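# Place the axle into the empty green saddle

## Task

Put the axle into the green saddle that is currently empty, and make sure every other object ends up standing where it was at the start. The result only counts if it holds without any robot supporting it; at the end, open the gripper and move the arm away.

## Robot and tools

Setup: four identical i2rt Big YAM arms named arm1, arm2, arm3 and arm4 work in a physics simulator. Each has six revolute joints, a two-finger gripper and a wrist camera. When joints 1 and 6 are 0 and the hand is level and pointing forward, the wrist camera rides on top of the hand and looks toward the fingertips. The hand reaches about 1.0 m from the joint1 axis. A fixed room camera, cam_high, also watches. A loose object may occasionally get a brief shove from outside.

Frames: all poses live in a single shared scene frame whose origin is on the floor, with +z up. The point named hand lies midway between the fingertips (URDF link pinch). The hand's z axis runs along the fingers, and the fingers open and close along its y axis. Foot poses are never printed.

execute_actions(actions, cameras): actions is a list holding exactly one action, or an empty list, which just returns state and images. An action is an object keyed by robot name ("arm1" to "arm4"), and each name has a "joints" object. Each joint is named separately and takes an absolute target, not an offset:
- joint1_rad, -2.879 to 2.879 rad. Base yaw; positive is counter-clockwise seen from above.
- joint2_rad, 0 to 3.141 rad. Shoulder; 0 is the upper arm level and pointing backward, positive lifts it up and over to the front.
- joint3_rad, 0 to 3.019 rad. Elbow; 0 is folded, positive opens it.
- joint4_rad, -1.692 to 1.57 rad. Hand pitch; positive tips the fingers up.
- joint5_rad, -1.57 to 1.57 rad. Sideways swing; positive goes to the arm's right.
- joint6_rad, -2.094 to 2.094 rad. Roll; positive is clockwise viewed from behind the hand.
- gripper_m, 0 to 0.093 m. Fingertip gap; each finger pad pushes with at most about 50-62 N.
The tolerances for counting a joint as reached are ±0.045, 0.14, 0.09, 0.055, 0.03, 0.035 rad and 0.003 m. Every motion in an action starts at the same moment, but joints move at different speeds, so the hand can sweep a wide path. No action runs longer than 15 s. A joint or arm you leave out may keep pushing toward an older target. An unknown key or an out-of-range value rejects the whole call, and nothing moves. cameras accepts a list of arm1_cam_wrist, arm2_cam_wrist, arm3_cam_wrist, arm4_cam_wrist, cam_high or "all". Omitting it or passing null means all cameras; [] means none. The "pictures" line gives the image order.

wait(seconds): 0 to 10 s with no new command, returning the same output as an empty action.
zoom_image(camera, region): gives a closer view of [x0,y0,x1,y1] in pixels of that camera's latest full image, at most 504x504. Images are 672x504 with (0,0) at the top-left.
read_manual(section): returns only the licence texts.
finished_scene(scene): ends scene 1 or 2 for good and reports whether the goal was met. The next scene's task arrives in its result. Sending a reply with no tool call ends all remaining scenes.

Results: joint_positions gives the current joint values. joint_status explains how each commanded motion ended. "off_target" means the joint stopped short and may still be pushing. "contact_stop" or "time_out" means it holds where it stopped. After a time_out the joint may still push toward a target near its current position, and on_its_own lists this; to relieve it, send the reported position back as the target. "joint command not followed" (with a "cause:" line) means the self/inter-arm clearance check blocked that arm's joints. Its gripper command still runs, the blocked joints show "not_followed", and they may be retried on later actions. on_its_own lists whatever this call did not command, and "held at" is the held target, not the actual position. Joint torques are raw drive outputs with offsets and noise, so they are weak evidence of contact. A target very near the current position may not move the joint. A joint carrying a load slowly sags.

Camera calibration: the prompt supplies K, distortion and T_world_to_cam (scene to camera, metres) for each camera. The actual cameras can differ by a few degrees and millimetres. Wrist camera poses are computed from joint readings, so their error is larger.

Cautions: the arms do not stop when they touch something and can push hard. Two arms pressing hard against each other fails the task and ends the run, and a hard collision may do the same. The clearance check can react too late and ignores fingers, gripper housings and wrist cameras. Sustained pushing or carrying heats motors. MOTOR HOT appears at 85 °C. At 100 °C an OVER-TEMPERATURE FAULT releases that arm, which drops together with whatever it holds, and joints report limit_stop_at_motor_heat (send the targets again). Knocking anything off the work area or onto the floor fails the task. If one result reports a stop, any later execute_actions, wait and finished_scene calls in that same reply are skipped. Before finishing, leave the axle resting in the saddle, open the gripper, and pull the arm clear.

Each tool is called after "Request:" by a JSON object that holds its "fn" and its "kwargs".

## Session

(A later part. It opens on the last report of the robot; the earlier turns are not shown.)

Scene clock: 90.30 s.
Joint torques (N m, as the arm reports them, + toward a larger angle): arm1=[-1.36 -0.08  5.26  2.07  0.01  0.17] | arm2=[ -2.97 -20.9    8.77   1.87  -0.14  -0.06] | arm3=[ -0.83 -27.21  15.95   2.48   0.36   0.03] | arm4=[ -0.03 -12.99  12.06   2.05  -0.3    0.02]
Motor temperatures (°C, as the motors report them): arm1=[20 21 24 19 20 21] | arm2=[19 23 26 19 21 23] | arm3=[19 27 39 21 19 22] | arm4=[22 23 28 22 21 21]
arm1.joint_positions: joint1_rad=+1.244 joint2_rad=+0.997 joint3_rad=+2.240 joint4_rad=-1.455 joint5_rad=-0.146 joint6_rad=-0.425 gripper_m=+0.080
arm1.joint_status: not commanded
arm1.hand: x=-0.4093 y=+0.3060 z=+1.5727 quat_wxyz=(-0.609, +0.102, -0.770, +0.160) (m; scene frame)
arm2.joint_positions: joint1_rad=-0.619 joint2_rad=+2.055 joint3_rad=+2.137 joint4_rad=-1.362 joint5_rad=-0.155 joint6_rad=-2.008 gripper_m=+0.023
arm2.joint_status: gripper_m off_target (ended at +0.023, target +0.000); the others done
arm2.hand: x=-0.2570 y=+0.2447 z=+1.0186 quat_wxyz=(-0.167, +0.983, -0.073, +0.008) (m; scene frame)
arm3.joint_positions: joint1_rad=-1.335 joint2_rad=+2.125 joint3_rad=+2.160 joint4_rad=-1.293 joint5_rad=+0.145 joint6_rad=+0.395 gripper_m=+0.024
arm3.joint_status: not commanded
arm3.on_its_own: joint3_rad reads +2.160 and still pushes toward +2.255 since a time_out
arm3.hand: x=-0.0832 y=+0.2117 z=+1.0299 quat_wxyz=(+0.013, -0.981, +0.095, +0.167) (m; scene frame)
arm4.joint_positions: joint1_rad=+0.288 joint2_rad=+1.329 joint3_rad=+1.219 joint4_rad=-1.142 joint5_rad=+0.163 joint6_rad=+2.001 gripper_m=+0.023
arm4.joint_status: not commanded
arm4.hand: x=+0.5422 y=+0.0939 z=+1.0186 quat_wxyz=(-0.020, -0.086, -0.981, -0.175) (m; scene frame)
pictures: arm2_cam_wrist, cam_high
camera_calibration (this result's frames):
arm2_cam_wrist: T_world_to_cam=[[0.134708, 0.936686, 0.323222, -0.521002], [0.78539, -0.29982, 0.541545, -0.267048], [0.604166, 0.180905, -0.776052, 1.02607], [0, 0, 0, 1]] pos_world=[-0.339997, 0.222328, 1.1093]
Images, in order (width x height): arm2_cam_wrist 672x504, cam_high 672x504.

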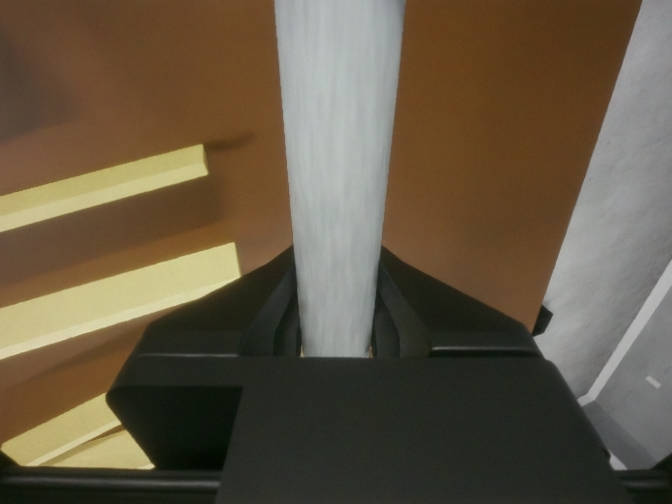

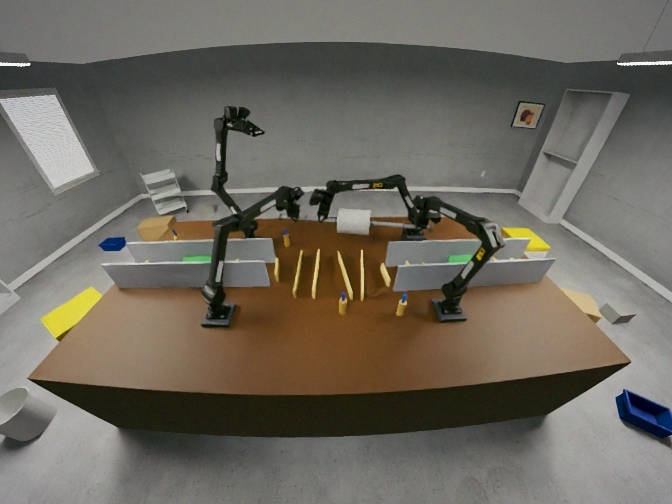

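Request:
{"fn": "execute_actions", "kwargs": {"actions": [{"arm2": {"joints": {"joint2_rad": 2.0, "joint3_rad": 2.195, "joint4_rad": -1.335}}, "arm4": {"joints": {"joint2_rad": 1.295, "joint3_rad": 1.262}}, "arm3": {"joints": {"joint2_rad": 1.72, "joint3_rad": 2.19, "gripper_m": 0.07}}}], "cameras": ["arm2_cam_wrist", "cam_high", "arm4_cam_wrist"]}}

Scene clock: 92.73 s.
Joint torques (N m, as the arm reports them, + toward a larger angle): arm1=[-1.06  0.4   5.48  1.93  0.04  0.17] | arm2=[ -3.09 -26.01  11.4    2.31  -0.22  -0.04] | arm3=[ -0.78 -15.48   9.17   2.69   0.13   0.01] | arm4=[ -0.08 -13.72  13.17   1.91  -0.34   0.02]
Motor temperatures (°C, as the motors report them): arm1=[20 21 24 19 20 21] | arm2=[19 24 27 19 21 23] | arm3=[19 27 38 21 19 22] | arm4=[22 23 29 22 21 21]
arm1.joint_positions: joint1_rad=+1.244 joint2_rad=+0.997 joint3_rad=+2.240 joint4_rad=-1.455 joint5_rad=-0.146 joint6_rad=-0.425 gripper_m=+0.080
arm1.joint_status: not commanded
arm1.hand: x=-0.4093 y=+0.3060 z=+1.5727 quat_wxyz=(-0.609, +0.102, -0.770, +0.160) (m; scene frame)
arm2.joint_positions: joint1_rad=-0.619 joint2_rad=+2.052 joint3_rad=+2.137 joint4_rad=-1.361 joint5_rad=-0.153 joint6_rad=-2.008 gripper_m=+0.023
arm2.joint_status: all done
arm2.hand: x=-0.2568 y=+0.2443 z=+1.0212 quat_wxyz=(-0.169, +0.983, -0.073, +0.010) (m; scene frame)
arm3.joint_positions: joint1_rad=-1.335 joint2_rad=+1.724 joint3_rad=+2.180 joint4_rad=-1.281 joint5_rad=+0.148 joint6_rad=+0.395 gripper_m=+0.070
arm3.joint_status: all done
arm3.hand: x=-0.0060 y=+0.2349 z=+1.3153 quat_wxyz=(-0.052, -0.923, +0.107, +0.365) (m; scene frame)
arm4.joint_positions: joint1_rad=+0.288 joint2_rad=+1.329 joint3_rad=+1.219 joint4_rad=-1.142 joint5_rad=+0.164 joint6_rad=+2.001 gripper_m=+0.023
arm4.joint_status: all done
arm4.hand: x=+0.5424 y=+0.0939 z=+1.0186 quat_wxyz=(-0.021, -0.086, -0.981, -0.175) (m; scene frame)
pictures: arm2_cam_wrist, arm4_cam_wrist, cam_high
camera_calibration (this result's frames):
arm2_cam_wrist: T_world_to_cam=[[0.133905, 0.935729, 0.326314, -0.524655], [0.782987, -0.301738, 0.543954, -0.271297], [0.607455, 0.182662, -0.773067, 1.02546], [0, 0, 0, 1]] pos_world=[-0.340242, 0.221763, 1.11152]
arm4_cam_wrist: T_world_to_cam=[[-0.155428, -0.927169, -0.34088, 0.5194], [-0.837588, -0.0592558, 0.543079, -0.0907616], [-0.523725, 0.369927, -0.767376, 1.15877], [0, 0, 0, 1]] pos_world=[0.611584, 0.0475352, 1.11555]
Images, in order (width x height): arm2_cam_wrist 672x504, arm4_cam_wrist 672x504, cam_high 672x504.

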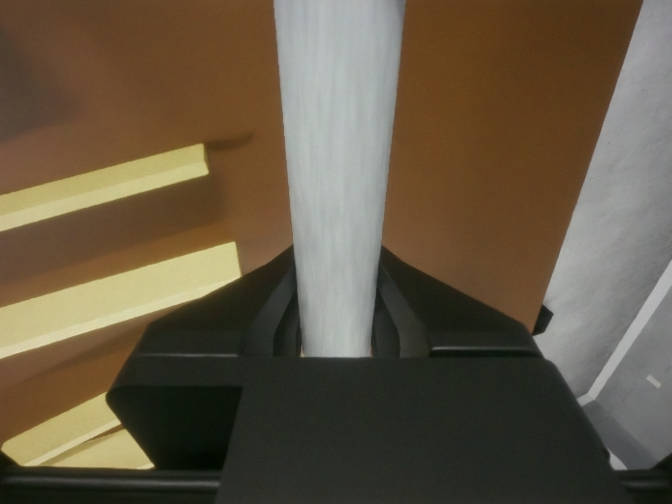

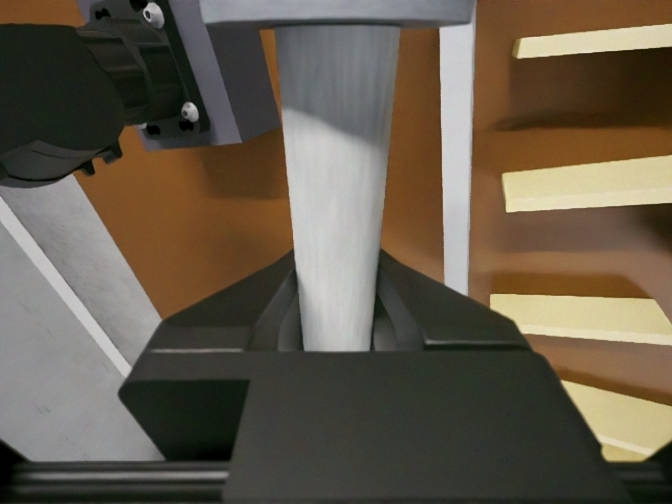

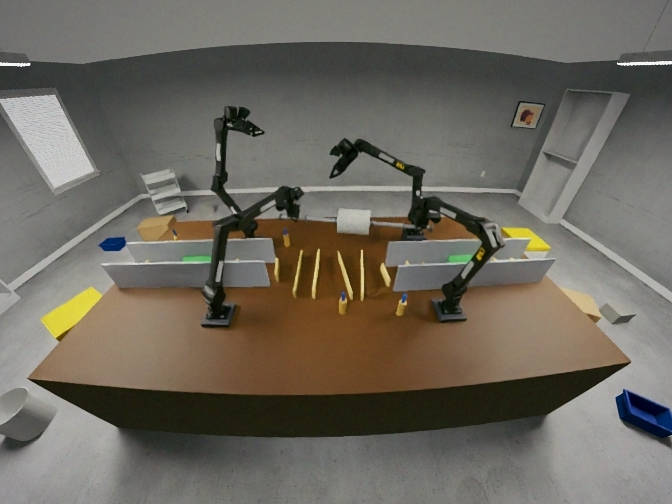

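Request:
{"fn": "execute_actions", "kwargs": {"actions": [{"arm2": {"joints": {"joint1_rad": -0.49, "joint2_rad": 1.86, "joint3_rad": 2.0, "joint4_rad": -1.295, "joint5_rad": -0.165, "joint6_rad": -2.037}}, "arm4": {"joints": {"joint1_rad": 0.345, "joint2_rad": 1.665, "joint3_rad": 1.80, "joint4_rad": -1.25, "joint5_rad": 0.122, "joint6_rad": 1.908}}, "arm3": {"joints": {"joint2_rad": 1.1}}}], "cameras": ["arm2_cam_wrist", "cam_high", "arm4_cam_wrist"]}}

Scene clock: 97.80 s.
Joint torques (N m, as the arm reports them, + toward a larger angle): arm1=[-0.89 -0.96  5.33  2.14  0.01  0.2 ] | arm2=[ -1.35 -25.71   9.84   2.23  -0.42  -0.07] | arm3=[-1.06 -0.82  6.26  3.07  0.05 -0.03] | arm4=[ -1.71 -21.92  16.95   0.72   0.05  -0.06]
Motor temperatures (°C, as the motors report them): arm1=[20 21 24 19 20 21] | arm2=[19 25 28 19 21 23] | arm3=[19 26 35 21 19 22] | arm4=[22 23 30 22 21 21]
arm1.joint_positions: joint1_rad=+1.244 joint2_rad=+0.997 joint3_rad=+2.240 joint4_rad=-1.455 joint5_rad=-0.146 joint6_rad=-0.425 gripper_m=+0.080
arm1.joint_status: not commanded
arm1.hand: x=-0.4093 y=+0.3060 z=+1.5727 quat_wxyz=(-0.609, +0.102, -0.770, +0.160) (m; scene frame)
arm2.joint_positions: joint1_rad=-0.491 joint2_rad=+1.920 joint3_rad=+1.969 joint4_rad=-1.320 joint5_rad=-0.161 joint6_rad=-2.033 gripper_m=+0.023
arm2.joint_status: all done
arm2.hand: x=-0.3558 y=+0.2534 z=+1.0354 quat_wxyz=(-0.172, +0.985, +0.003, -0.001) (m; scene frame)
arm3.joint_positions: joint1_rad=-1.335 joint2_rad=+1.094 joint3_rad=+2.177 joint4_rad=-1.281 joint5_rad=+0.149 joint6_rad=+0.395 gripper_m=+0.070
arm3.joint_status: all done
arm3.hand: x=+0.3134 y=+0.3137 z=+1.6198 quat_wxyz=(-0.144, -0.764, +0.116, +0.617) (m; scene frame)
arm4.joint_positions: joint1_rad=+0.356 joint2_rad=+1.710 joint3_rad=+1.712 joint4_rad=-1.243 joint5_rad=+0.126 joint6_rad=+1.917 gripper_m=+0.023
arm4.joint_status: all done
arm4.hand: x=+0.4556 y=+0.2250 z=+1.0429 quat_wxyz=(-0.002, -0.010, -0.985, -0.174) (m; scene frame)
pictures: arm2_cam_wrist, arm4_cam_wrist, cam_high
camera_calibration (this result's frames):
arm2_cam_wrist: T_world_to_cam=[[-0.0118013, 0.943085, 0.332341, -0.584429], [0.817636, -0.182226, 0.546137, -0.21903], [0.575615, 0.278179, -0.76895, 1.05514], [0, 0, 0, 1]] pos_world=[-0.435167, 0.217735, 1.1252]
arm4_cam_wrist: T_world_to_cam=[[-0.010804, -0.941338, -0.337292, 0.569297], [-0.812874, -0.188173, 0.551204, -0.159582], [-0.582339, 0.280131, -0.763157, 1.12599], [0, 0, 0, 1]] pos_world=[0.53214, 0.190447, 1.13929]
Images, in order (width x height): arm2_cam_wrist 672x504, arm4_cam_wrist 672x504, cam_high 672x504.

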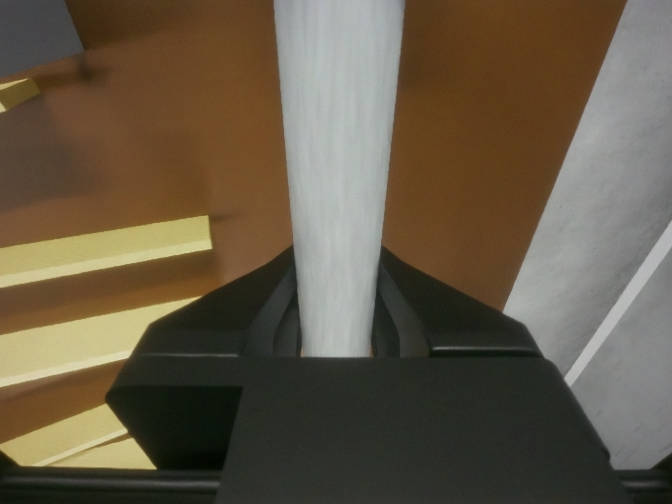

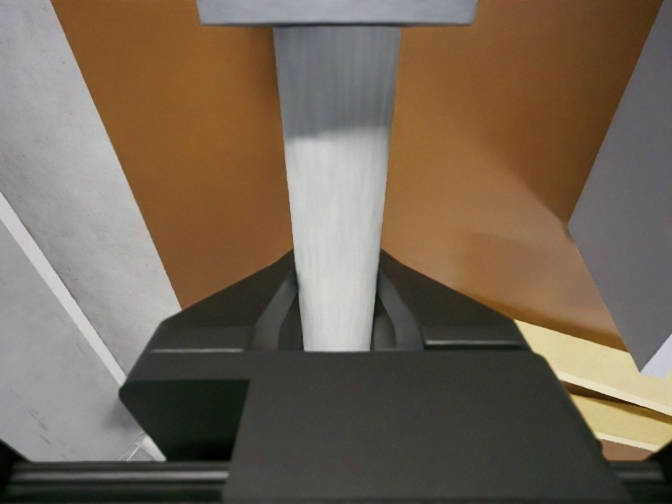

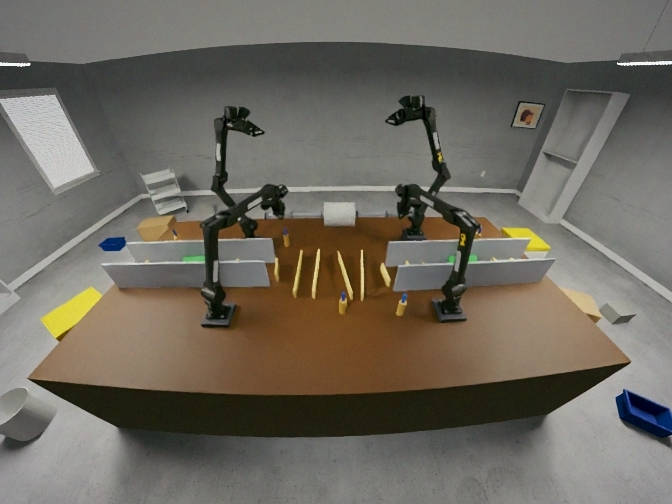

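Request:
{"fn": "execute_actions", "kwargs": {"actions": [{"arm2": {"joints": {"joint1_rad": -0.278, "joint2_rad": 1.387, "joint3_rad": 1.35, "joint4_rad": -1.13, "joint5_rad": -0.162, "joint6_rad": -2.023}}, "arm4": {"joints": {"joint1_rad": 0.58, "joint2_rad": 2.025, "joint3_rad": 2.30, "joint4_rad": -1.39, "joint5_rad": 0.135, "joint6_rad": 1.95}}, "arm3": {"joints": {"joint2_rad": 0.7, "joint3_rad": 1.8}}, "arm1": {"joints": {"joint1_rad": 1.315, "joint2_rad": 1.79, "joint3_rad": 2.21, "joint4_rad": -1.375, "joint5_rad": -0.124, "joint6_rad": -0.348, "gripper_m": 0.085}}}], "cameras": ["arm1_cam_wrist", "arm2_cam_wrist", "cam_high", "arm4_cam_wrist"]}}

Scene clock: 100.90 s.
Joint torques (N m, as the arm reports them, + toward a larger angle): arm1=[ -1.84 -15.95  11.5    1.64   0.02   0.16] | arm2=[ -2.32 -13.79   9.64   1.92  -0.61  -0.25] | arm3=[-1.12  3.28  5.23  3.02  0.04 -0.02] | arm4=[ -2.23 -27.03  16.37   0.85   0.68  -0.09]
Motor temperatures (°C, as the motors report them): arm1=[20 22 24 19 20 21] | arm2=[19 25 28 19 21 23] | arm3=[19 25 33 21 19 22] | arm4=[22 24 31 22 21 21]
arm1.joint_positions: joint1_rad=+1.309 joint2_rad=+1.792 joint3_rad=+2.184 joint4_rad=-1.381 joint5_rad=-0.128 joint6_rad=-0.363 gripper_m=+0.085
arm1.joint_status: all done
arm1.hand: x=+0.0074 y=+0.2313 z=+1.2044 quat_wxyz=(-0.293, +0.090, -0.952, +0.020) (m; scene frame)
arm2.joint_positions: joint1_rad=-0.272 joint2_rad=+1.413 joint3_rad=+1.321 joint4_rad=-1.145 joint5_rad=-0.152 joint6_rad=-2.005 gripper_m=+0.023
arm2.joint_status: all done
arm2.hand: x=-0.5391 y=+0.1276 z=+1.0344 quat_wxyz=(-0.185, +0.978, +0.097, -0.011) (m; scene frame)
arm3.joint_positions: joint1_rad=-1.335 joint2_rad=+0.708 joint3_rad=+1.798 joint4_rad=-1.280 joint5_rad=+0.149 joint6_rad=+0.395 gripper_m=+0.070
arm3.joint_status: all done
arm3.hand: x=+0.4419 y=+0.3424 z=+1.5531 quat_wxyz=(-0.145, -0.762, +0.116, +0.620) (m; scene frame)
arm4.joint_positions: joint1_rad=+0.598 joint2_rad=+2.069 joint3_rad=+2.216 joint4_rad=-1.389 joint5_rad=+0.126 joint6_rad=+1.961 gripper_m=+0.023
arm4.joint_status: all done
arm4.hand: x=+0.2585 y=+0.2608 z=+1.0325 quat_wxyz=(+0.023, +0.088, -0.981, -0.172) (m; scene frame)
pictures: arm1_cam_wrist, arm2_cam_wrist, arm4_cam_wrist, cam_high
camera_calibration (this result's frames):
arm1_cam_wrist: T_world_to_cam=[[0.159629, -0.982415, 0.0968425, 0.109977], [-0.986405, -0.154856, 0.0549971, -0.0160472], [-0.0390334, -0.104305, -0.993779, 1.34504], [0, 0, 0, 1]] pos_world=[0.0191166, 0.245852, 1.3269]
arm2_cam_wrist: T_world_to_cam=[[-0.192707, 0.914249, 0.356388, -0.586327], [0.832214, -0.0401515, 0.552999, -0.108914], [0.519888, 0.403158, -0.753113, 1.13248], [0, 0, 0, 1]] pos_world=[-0.611113, 0.0751073, 1.12208]
arm4_cam_wrist: T_world_to_cam=[[0.17166, -0.926028, -0.336162, 0.545039], [-0.750415, -0.343992, 0.5644, -0.296427], [-0.638287, 0.155376, -0.753955, 1.03072], [0, 0, 0, 1]] pos_world=[0.341888, 0.242604, 1.12764]
Images, in order (width x height): arm1_cam_wrist 672x504, arm2_cam_wrist 672x504, arm4_cam_wrist 672x504, cam_high 672x504.

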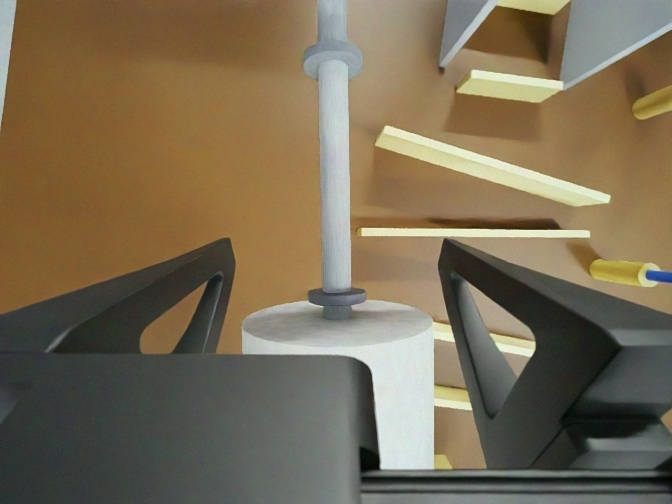

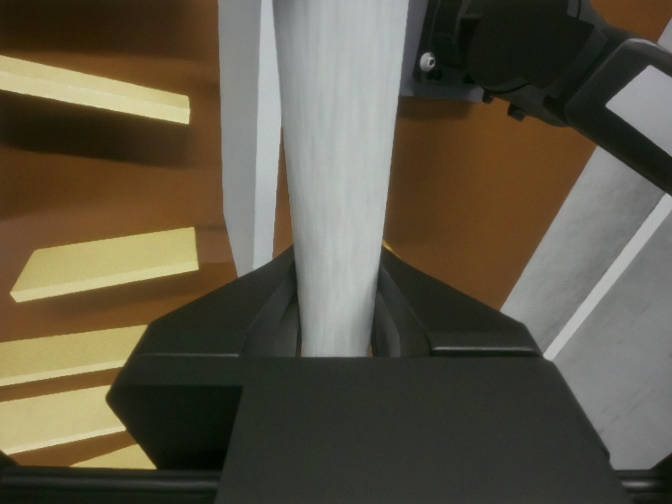

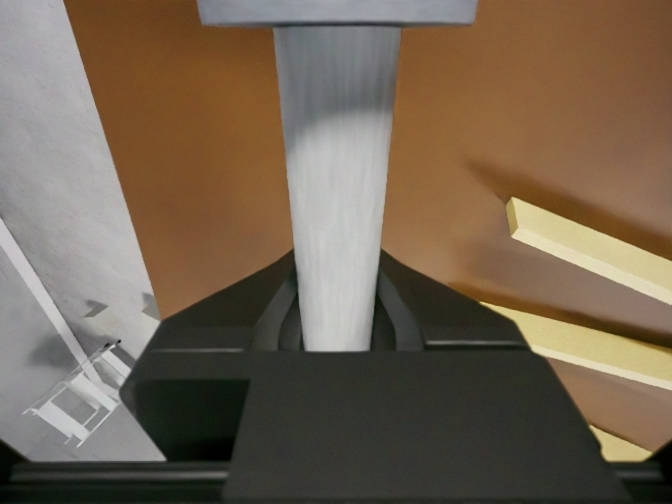

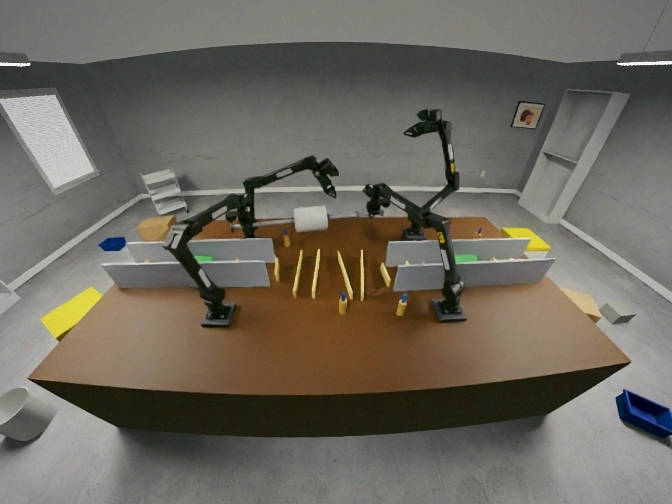

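Request:
{"fn": "zoom_image", "kwargs": {"camera": "arm1_cam_wrist", "region": [285, 20, 385, 120]}}

Request:
{"fn": "zoom_image", "kwargs": {"camera": "arm1_cam_wrist", "region": [236, 240, 440, 360]}}

Region (285, 20, 385, 120) of arm1_cam_wrist's 672x504 image, scaled by 5.040, with more detail than that image has.

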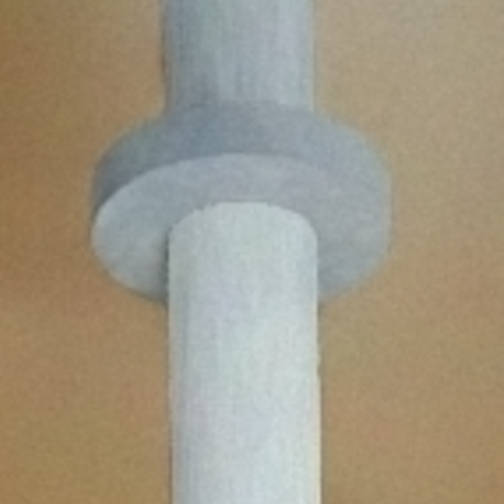

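Region (236, 240, 440, 360) of arm1_cam_wrist's 672x504 image, scaled by 2.471, with more detail than that image has; it fills the top 296 rows of this view, and the rest is white.

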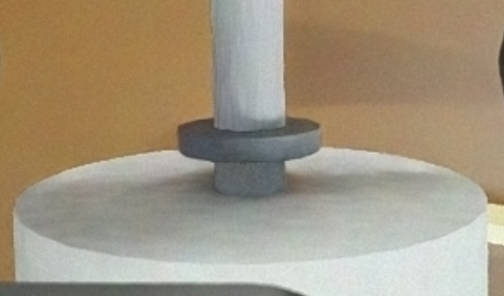

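Request:
{"fn": "execute_actions", "kwargs": {"actions": [{"arm1": {"joints": {"joint1_rad": 1.328, "joint2_rad": 2.08, "joint3_rad": 2.277, "joint4_rad": -1.418, "joint5_rad": -0.122, "joint6_rad": -0.342}}}], "cameras": ["arm1_cam_wrist", "cam_high"]}}

Scene clock: 103.40 s.
Joint torques (N m, as the arm reports them, + toward a larger angle): arm1=[ -1.39 -21.75  11.85   0.74  -0.02   0.12] | arm2=[ -2.04 -14.65  10.12   1.83  -0.69  -0.22] | arm3=[-1.18  3.53  5.27  3.04  0.04 -0.02] | arm4=[ -2.24 -28.02  16.33   1.12   0.8   -0.08]
Motor temperatures (°C, as the motors report them): arm1=[20 22 25 19 20 21] | arm2=[19 25 28 19 21 23] | arm3=[19 25 32 21 19 22] | arm4=[22 25 32 22 21 21]
arm1.joint_positions: joint1_rad=+1.324 joint2_rad=+2.106 joint3_rad=+2.250 joint4_rad=-1.414 joint5_rad=-0.123 joint6_rad=-0.356 gripper_m=+0.085
arm1.joint_status: all done
arm1.hand: x=+0.0734 y=+0.2281 z=+1.0206 quat_wxyz=(-0.162, +0.088, -0.983, -0.020) (m; scene frame)
arm2.joint_positions: joint1_rad=-0.274 joint2_rad=+1.418 joint3_rad=+1.315 joint4_rad=-1.145 joint5_rad=-0.151 joint6_rad=-2.008 gripper_m=+0.023
arm2.joint_status: not commanded
arm2.hand: x=-0.5385 y=+0.1265 z=+1.0292 quat_wxyz=(-0.179, +0.979, +0.098, -0.012) (m; scene frame)
arm3.joint_positions: joint1_rad=-1.335 joint2_rad=+0.708 joint3_rad=+1.798 joint4_rad=-1.280 joint5_rad=+0.149 joint6_rad=+0.395 gripper_m=+0.070
arm3.joint_status: not commanded
arm3.hand: x=+0.4419 y=+0.3424 z=+1.5531 quat_wxyz=(-0.145, -0.762, +0.116, +0.620) (m; scene frame)
arm4.joint_positions: joint1_rad=+0.596 joint2_rad=+2.079 joint3_rad=+2.217 joint4_rad=-1.394 joint5_rad=+0.123 joint6_rad=+1.960 gripper_m=+0.023
arm4.joint_status: not commanded
arm4.hand: x=+0.2589 y=+0.2612 z=+1.0257 quat_wxyz=(+0.021, +0.088, -0.982, -0.165) (m; scene frame)
pictures: arm1_cam_wrist, cam_high
camera_calibration (this result's frames):
arm1_cam_wrist: T_world_to_cam=[[0.18001, -0.983647, -0.00589985, 0.217769], [-0.933951, -0.172792, 0.312854, -0.204315], [-0.308758, -0.0508068, -0.949783, 1.12737], [0, 0, 0, 1]] pos_world=[0.118064, 0.236181, 1.13597]
Images, in order (width x height): arm1_cam_wrist 672x504, cam_high 672x504.

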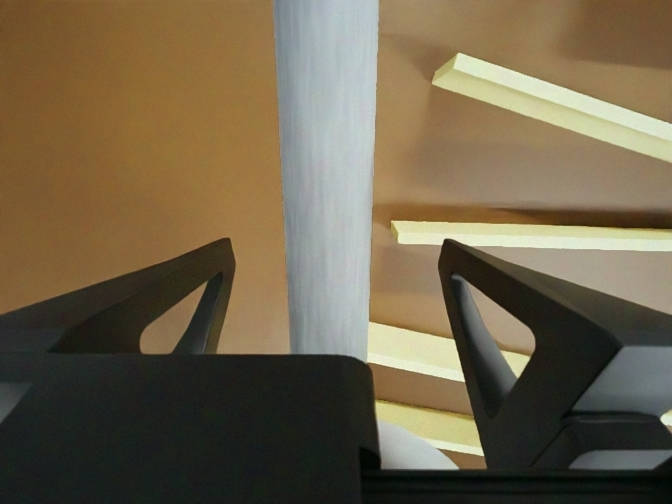

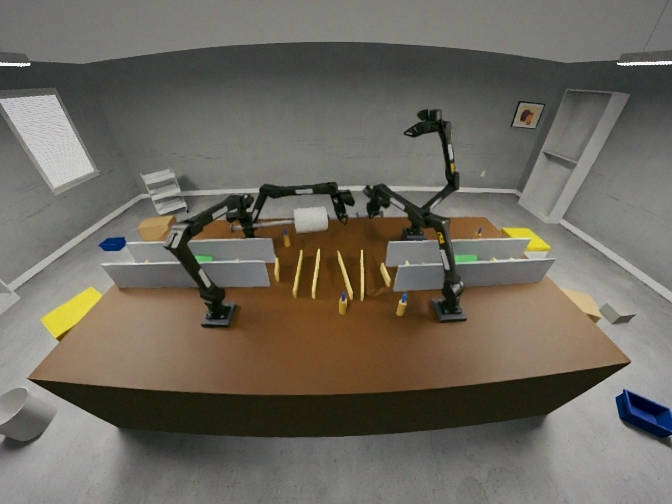

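Request:
{"fn": "execute_actions", "kwargs": {"actions": [{"arm1": {"joints": {"joint2_rad": 2.05, "gripper_m": 0.0}}}], "cameras": ["arm1_cam_wrist", "cam_high"]}}

Scene clock: 104.33 s.
Joint torques (N m, as the arm reports them, + toward a larger angle): arm1=[ -1.43 -22.22  11.79   0.54  -0.01   0.15] | arm2=[ -1.96 -13.78  10.25   1.75  -0.69  -0.19] | arm3=[-1.07  3.4   5.32  3.04  0.03 -0.02] | arm4=[ -1.7  -28.07  15.78   1.26   0.77  -0.04]
Motor temperatures (°C, as the motors report them): arm1=[20 22 25 19 20 21] | arm2=[19 25 28 19 21 23] | arm3=[19 25 32 21 19 22] | arm4=[22 25 32 22 21 21]
arm1.joint_positions: joint1_rad=+1.326 joint2_rad=+2.087 joint3_rad=+2.250 joint4_rad=-1.416 joint5_rad=-0.125 joint6_rad=-0.356 gripper_m=+0.024
arm1.joint_status: gripper_m off_target (ended at +0.024, target +0.000); the others done
arm1.hand: x=+0.0710 y=+0.2302 z=+1.0339 quat_wxyz=(-0.170, +0.089, -0.981, -0.018) (m; scene frame)
arm2.joint_positions: joint1_rad=-0.274 joint2_rad=+1.418 joint3_rad=+1.315 joint4_rad=-1.145 joint5_rad=-0.152 joint6_rad=-2.009 gripper_m=+0.023
arm2.joint_status: not commanded
arm2.hand: x=-0.5386 y=+0.1267 z=+1.0293 quat_wxyz=(-0.180, +0.979, +0.099, -0.012) (m; scene frame)
arm3.joint_positions: joint1_rad=-1.335 joint2_rad=+0.708 joint3_rad=+1.798 joint4_rad=-1.280 joint5_rad=+0.149 joint6_rad=+0.395 gripper_m=+0.070
arm3.joint_status: not commanded
arm3.hand: x=+0.4419 y=+0.3424 z=+1.5531 quat_wxyz=(-0.145, -0.762, +0.116, +0.620) (m; scene frame)
arm4.joint_positions: joint1_rad=+0.596 joint2_rad=+2.077 joint3_rad=+2.221 joint4_rad=-1.394 joint5_rad=+0.124 joint6_rad=+1.959 gripper_m=+0.023
arm4.joint_status: not commanded
arm4.hand: x=+0.2588 y=+0.2618 z=+1.0291 quat_wxyz=(+0.022, +0.089, -0.982, -0.168) (m; scene frame)
pictures: arm1_cam_wrist, cam_high
camera_calibration (this result's frames):
arm1_cam_wrist: T_world_to_cam=[[0.182319, -0.983239, -0.000777187, 0.214745], [-0.938891, -0.17433, 0.296804, -0.192998], [-0.291965, -0.0533832, -0.954938, 1.14411], [0, 0, 0, 1]] pos_world=[0.113683, 0.238576, 1.15]
Images, in order (width x height): arm1_cam_wrist 672x504, cam_high 672x504.

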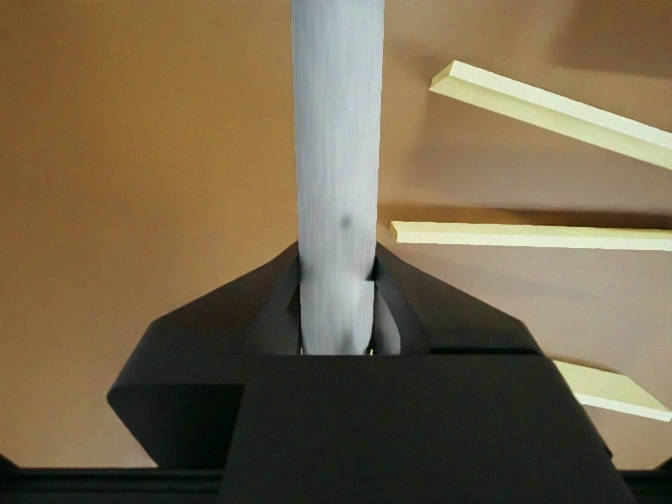

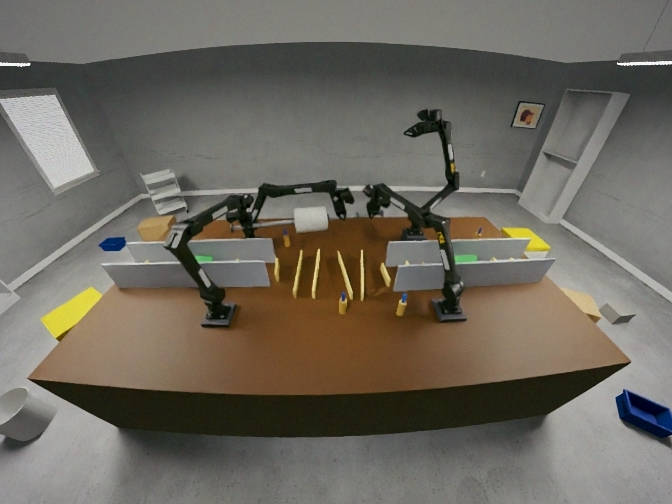

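Request:
{"fn": "execute_actions", "kwargs": {"actions": [{"arm1": {"joints": {"joint2_rad": 2.0, "joint3_rad": 2.32, "joint4_rad": -1.40}}, "arm4": {"joints": {"joint2_rad": 1.72, "joint3_rad": 2.24, "gripper_m": 0.08}}}], "cameras": ["arm1_cam_wrist", "cam_high", "arm2_cam_wrist"]}}

Scene clock: 106.33 s.
Joint torques (N m, as the arm reports them, + toward a larger angle): arm1=[ -0.91 -26.5   14.91   1.44  -0.07   0.1 ] | arm2=[ -1.96 -14.23  10.08   1.78  -0.63  -0.2 ] | arm3=[-1.04  3.33  5.33  3.05  0.03 -0.01] | arm4=[ -1.94 -17.6    9.59   2.     0.26  -0.09]
Motor temperatures (°C, as the motors report them): arm1=[20 23 26 19 20 21] | arm2=[19 25 28 19 21 23] | arm3=[19 25 31 21 19 22] | arm4=[22 25 32 22 21 21]
arm1.joint_positions: joint1_rad=+1.326 joint2_rad=+2.084 joint3_rad=+2.250 joint4_rad=-1.413 joint5_rad=-0.124 joint6_rad=-0.356 gripper_m=+0.024
arm1.joint_status: all done
arm1.hand: x=+0.0713 y=+0.2299 z=+1.0363 quat_wxyz=(-0.173, +0.089, -0.981, -0.017) (m; scene frame)
arm2.joint_positions: joint1_rad=-0.274 joint2_rad=+1.418 joint3_rad=+1.315 joint4_rad=-1.145 joint5_rad=-0.152 joint6_rad=-2.010 gripper_m=+0.023
arm2.joint_status: not commanded
arm2.hand: x=-0.5387 y=+0.1266 z=+1.0295 quat_wxyz=(-0.180, +0.979, +0.099, -0.012) (m; scene frame)
arm3.joint_positions: joint1_rad=-1.335 joint2_rad=+0.708 joint3_rad=+1.798 joint4_rad=-1.280 joint5_rad=+0.149 joint6_rad=+0.395 gripper_m=+0.070
arm3.joint_status: not commanded
arm3.hand: x=+0.4419 y=+0.3424 z=+1.5531 quat_wxyz=(-0.145, -0.762, +0.116, +0.620) (m; scene frame)
arm4.joint_positions: joint1_rad=+0.592 joint2_rad=+1.720 joint3_rad=+2.235 joint4_rad=-1.394 joint5_rad=+0.134 joint6_rad=+1.959 gripper_m=+0.080
arm4.joint_status: all done
arm4.hand: x=+0.3105 y=+0.1929 z=+1.2723 quat_wxyz=(+0.103, +0.069, -0.937, -0.327) (m; scene frame)
pictures: arm1_cam_wrist, arm2_cam_wrist, cam_high
camera_calibration (this result's frames):
arm1_cam_wrist: T_world_to_cam=[[0.181927, -0.983309, 0.00248026, 0.211103], [-0.94066, -0.1733, 0.291764, -0.188366], [-0.286465, -0.0554129, -0.956487, 1.14809], [0, 0, 0, 1]] pos_world=[0.113294, 0.238555, 1.15257]
arm2_cam_wrist: T_world_to_cam=[[-0.195552, 0.917031, 0.347582, -0.576459], [0.832655, -0.0319935, 0.552867, -0.107228], [0.518117, 0.39753, -0.757314, 1.13302], [0, 0, 0, 1]] pos_world=[-0.610479, 0.074792, 1.1177]
Images, in order (width x height): arm1_cam_wrist 672x504, arm2_cam_wrist 672x504, cam_high 672x504.

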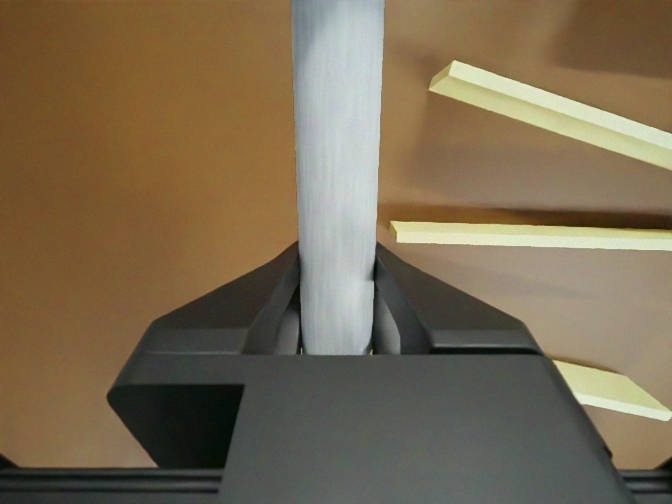

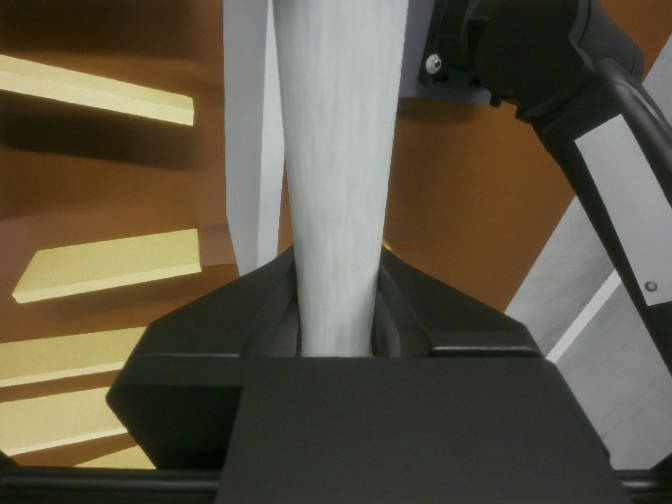

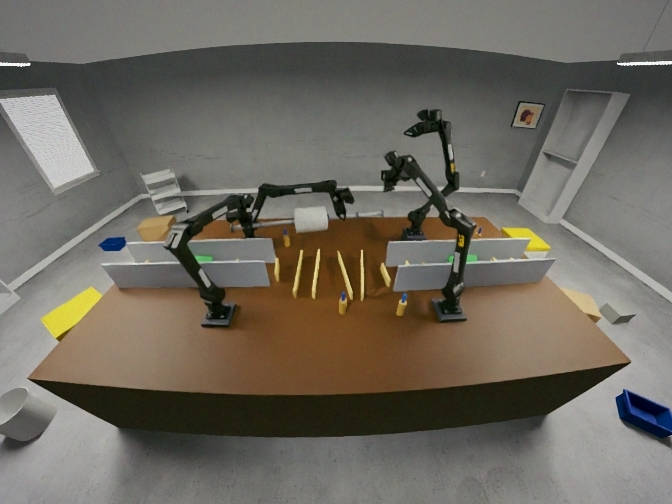

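Request:
{"fn": "execute_actions", "kwargs": {"actions": [{"arm1": {"joints": {"joint1_rad": 1.045, "joint2_rad": 1.49, "joint3_rad": 1.605, "joint4_rad": -1.26, "joint5_rad": -0.20, "joint6_rad": -0.565}}, "arm2": {"joints": {"joint1_rad": 0.305, "joint2_rad": 1.253, "joint3_rad": 1.272, "joint4_rad": -1.20, "joint5_rad": 0.064, "joint6_rad": -1.405}}, "arm4": {"joints": {"joint2_rad": 1.2, "joint3_rad": 1.8}}}], "cameras": ["arm1_cam_wrist", "cam_high", "arm2_cam_wrist"]}}

Scene clock: 109.73 s.
Joint torques (N m, as the arm reports them, + toward a larger angle): arm1=[ -1.16 -16.17  11.86   1.64  -0.13   0.07] | arm2=[ -0.98 -10.4   10.44   2.15   0.74   0.2 ] | arm3=[-1.2   3.45  5.31  3.03  0.03 -0.02] | arm4=[-1.53 -8.32  8.61  2.    0.25 -0.09]
Motor temperatures (°C, as the motors report them): arm1=[20 24 27 19 20 21] | arm2=[19 25 29 19 21 23] | arm3=[19 25 30 21 19 22] | arm4=[22 25 31 22 21 21]
arm1.joint_positions: joint1_rad=+1.043 joint2_rad=+1.532 joint3_rad=+1.577 joint4_rad=-1.281 joint5_rad=-0.201 joint6_rad=-0.569 gripper_m=+0.024
arm1.joint_status: all done
arm1.hand: x=-0.1488 y=+0.1323 z=+1.0768 quat_wxyz=(-0.195, +0.061, -0.979, -0.005) (m; scene frame)
arm2.joint_positions: joint1_rad=+0.297 joint2_rad=+1.273 joint3_rad=+1.233 joint4_rad=-1.221 joint5_rad=+0.042 joint6_rad=-1.426 gripper_m=+0.023
arm2.joint_status: all done
arm2.hand: x=-0.7647 y=+0.0624 z=+1.0463 quat_wxyz=(-0.158, +0.984, +0.077, -0.012) (m; scene frame)
arm3.joint_positions: joint1_rad=-1.335 joint2_rad=+0.708 joint3_rad=+1.798 joint4_rad=-1.280 joint5_rad=+0.149 joint6_rad=+0.395 gripper_m=+0.070
arm3.joint_status: not commanded
arm3.hand: x=+0.4419 y=+0.3424 z=+1.5531 quat_wxyz=(-0.145, -0.762, +0.116, +0.620) (m; scene frame)
arm4.joint_positions: joint1_rad=+0.592 joint2_rad=+1.204 joint3_rad=+1.800 joint4_rad=-1.394 joint5_rad=+0.134 joint6_rad=+1.959 gripper_m=+0.080
arm4.joint_status: all done
arm4.hand: x=+0.4197 y=+0.0282 z=+1.3260 quat_wxyz=(+0.122, +0.065, -0.923, -0.360) (m; scene frame)
pictures: arm1_cam_wrist, arm2_cam_wrist, cam_high
camera_calibration (this result's frames):
arm1_cam_wrist: T_world_to_cam=[[0.122924, -0.99222, 0.019727, 0.128902], [-0.961136, -0.114075, 0.251404, -0.39159], [-0.247197, -0.0498639, -0.967681, 1.13552], [0, 0, 0, 1]] pos_world=[-0.11152, 0.13985, 1.19472]
arm2_cam_wrist: T_world_to_cam=[[-0.15541, 0.938981, 0.306858, -0.495702], [0.832164, -0.0429444, 0.552864, 0.0699508], [0.532306, 0.341277, -0.774713, 1.32103], [0, 0, 0, 1]] pos_world=[-0.838438, 0.0176229, 1.13685]
Images, in order (width x height): arm1_cam_wrist 672x504, arm2_cam_wrist 672x504, cam_high 672x504.

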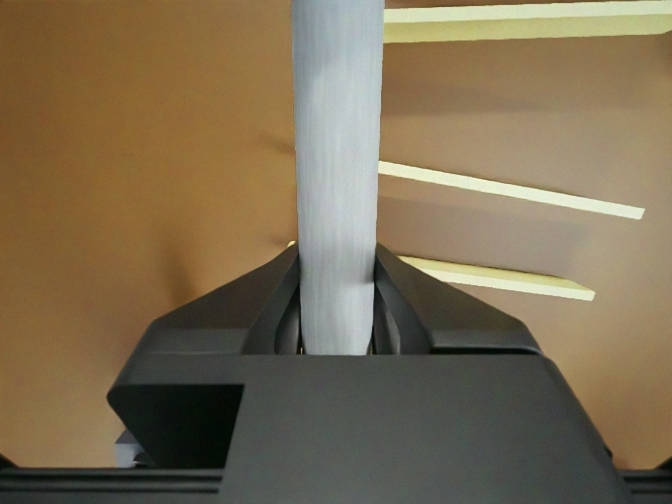

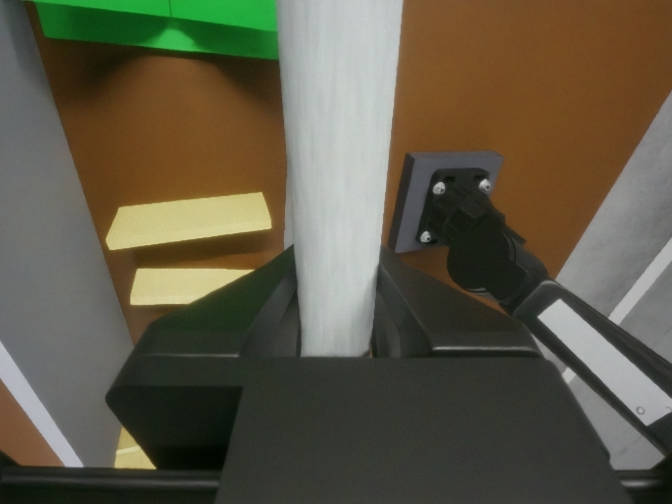

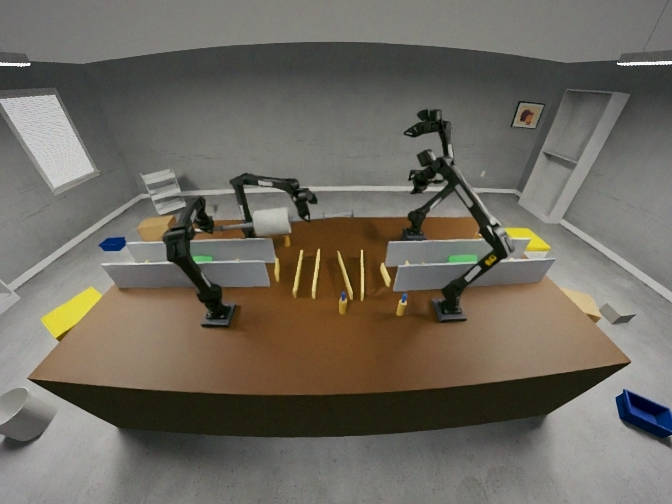

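Request:
{"fn": "execute_actions", "kwargs": {"actions": [{"arm1": {"joints": {"joint1_rad": 0.405, "joint2_rad": 1.28, "joint3_rad": 1.303, "joint4_rad": -1.382, "joint5_rad": -0.322, "joint6_rad": -1.108}}, "arm2": {"joints": {"joint1_rad": 0.915, "joint2_rad": 1.532, "joint3_rad": 1.566, "joint4_rad": -1.278, "joint5_rad": 0.275, "joint6_rad": -0.728}}}], "cameras": ["arm1_cam_wrist", "cam_high", "arm2_cam_wrist"]}}

Scene clock: 111.73 s.
Joint torques (N m, as the arm reports them, + toward a larger angle): arm1=[ -1.72 -13.26  11.82   0.4   -0.1    0.01] | arm2=[ -2.18 -16.98  13.05   1.49   0.75  -0.08] | arm3=[-1.11  3.48  5.31  3.04  0.03 -0.01] | arm4=[-1.71 -8.13  8.83  2.09  0.27 -0.09]
Motor temperatures (°C, as the motors report them): arm1=[20 24 27 19 20 21] | arm2=[19 24 29 19 21 23] | arm3=[19 24 29 21 19 22] | arm4=[22 24 30 22 21 21]
arm1.joint_positions: joint1_rad=+0.410 joint2_rad=+1.320 joint3_rad=+1.270 joint4_rad=-1.386 joint5_rad=-0.328 joint6_rad=-1.112 gripper_m=+0.024
arm1.joint_status: all done
arm1.hand: x=-0.4106 y=+0.0088 z=+1.0360 quat_wxyz=(-0.176, +0.011, -0.984, -0.015) (m; scene frame)
arm2.joint_positions: joint1_rad=+0.920 joint2_rad=+1.567 joint3_rad=+1.482 joint4_rad=-1.285 joint5_rad=+0.258 joint6_rad=-0.724 gripper_m=+0.023
arm2.joint_status: all done
arm2.hand: x=-1.0290 y=-0.0073 z=+1.0230 quat_wxyz=(-0.166, +0.986, +0.029, +0.006) (m; scene frame)
arm3.joint_positions: joint1_rad=-1.335 joint2_rad=+0.708 joint3_rad=+1.798 joint4_rad=-1.280 joint5_rad=+0.149 joint6_rad=+0.395 gripper_m=+0.070
arm3.joint_status: not commanded
arm3.hand: x=+0.4419 y=+0.3424 z=+1.5531 quat_wxyz=(-0.145, -0.762, +0.116, +0.620) (m; scene frame)
arm4.joint_positions: joint1_rad=+0.592 joint2_rad=+1.204 joint3_rad=+1.800 joint4_rad=-1.394 joint5_rad=+0.134 joint6_rad=+1.959 gripper_m=+0.080
arm4.joint_status: not commanded
arm4.hand: x=+0.4197 y=+0.0282 z=+1.3260 quat_wxyz=(+0.122, +0.065, -0.923, -0.360) (m; scene frame)
pictures: arm1_cam_wrist, arm2_cam_wrist, cam_high
camera_calibration (this result's frames):
arm1_cam_wrist: T_world_to_cam=[[0.0291349, -0.999359, -0.0208158, 0.0429427], [-0.957513, -0.0338803, 0.286393, -0.682556], [-0.286914, 0.0115874, -0.957886, 0.998209], [0, 0, 0, 1]] pos_world=[-0.368408, 0.00822331, 1.15254]
arm2_cam_wrist: T_world_to_cam=[[-0.0651985, 0.945434, 0.319223, -0.383923], [0.812274, -0.135535, 0.567311, 0.263788], [0.579621, 0.296285, -0.759115, 1.49981], [0, 0, 0, 1]] pos_world=[-1.10862, -0.0456452, 1.11144]
Images, in order (width x height): arm1_cam_wrist 672x504, arm2_cam_wrist 672x504, cam_high 672x504.

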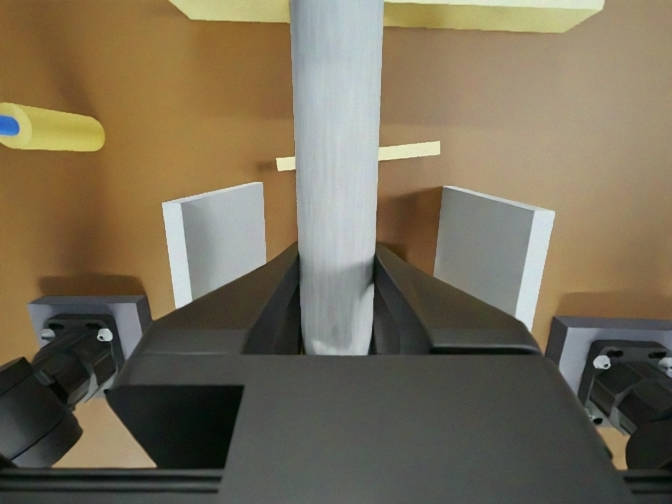

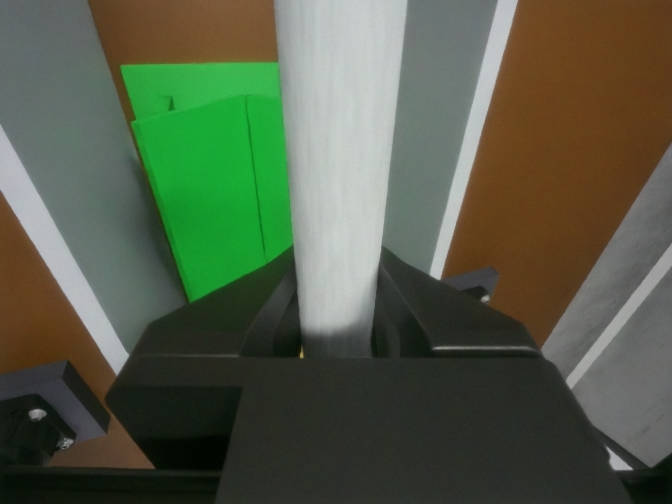

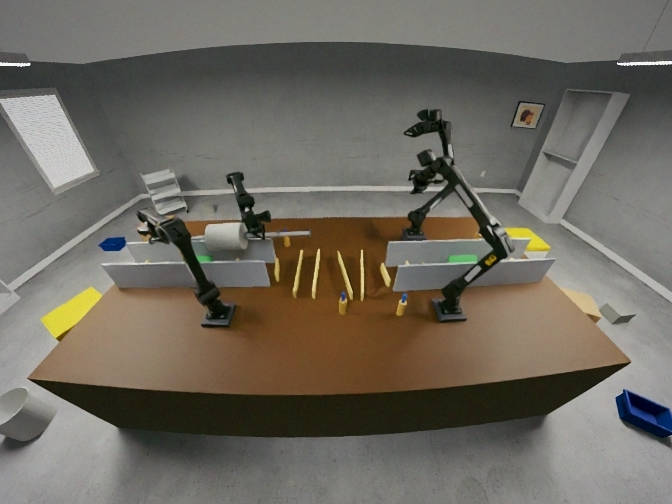

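Request:
{"fn": "zoom_image", "kwargs": {"camera": "arm1_cam_wrist", "region": [150, 160, 300, 310]}}

Request:
{"fn": "zoom_image", "kwargs": {"camera": "arm1_cam_wrist", "region": [420, 160, 570, 310]}}

Request:
{"fn": "zoom_image", "kwargs": {"camera": "arm2_cam_wrist", "region": [100, 40, 320, 300]}}

Region (150, 160, 300, 310) of arm1_cam_wrist's 672x504 image, scaled by 3.360, with more detail than that image has.

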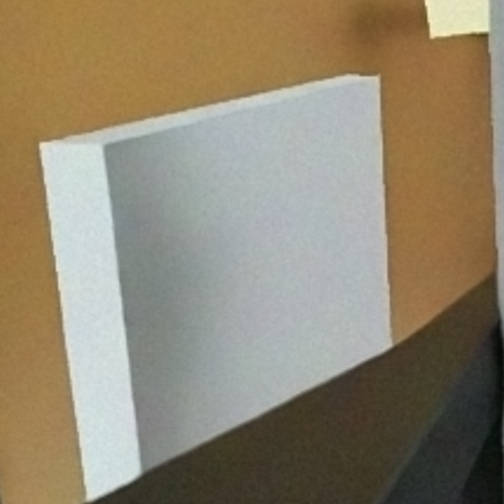

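Region (420, 160, 570, 310) of arm1_cam_wrist's 672x504 image, scaled by 3.360, with more detail than that image has.

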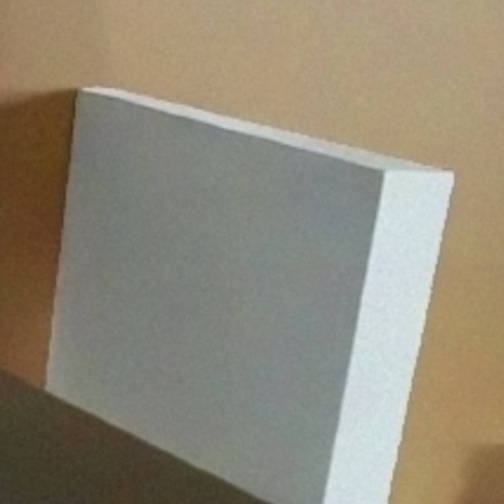

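Region (100, 40, 320, 300) of arm2_cam_wrist's 672x504 image, scaled by 1.938, with more detail than that image has; it fills the left 426 columns of this view, and the rest is white.

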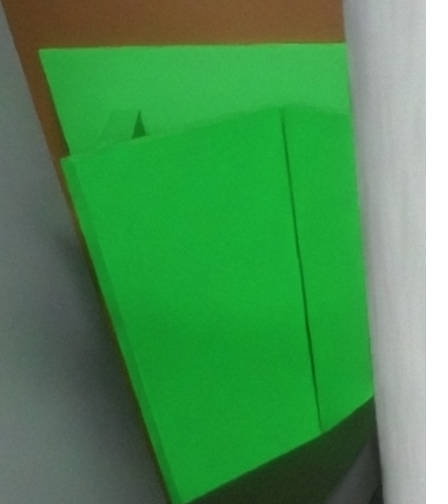

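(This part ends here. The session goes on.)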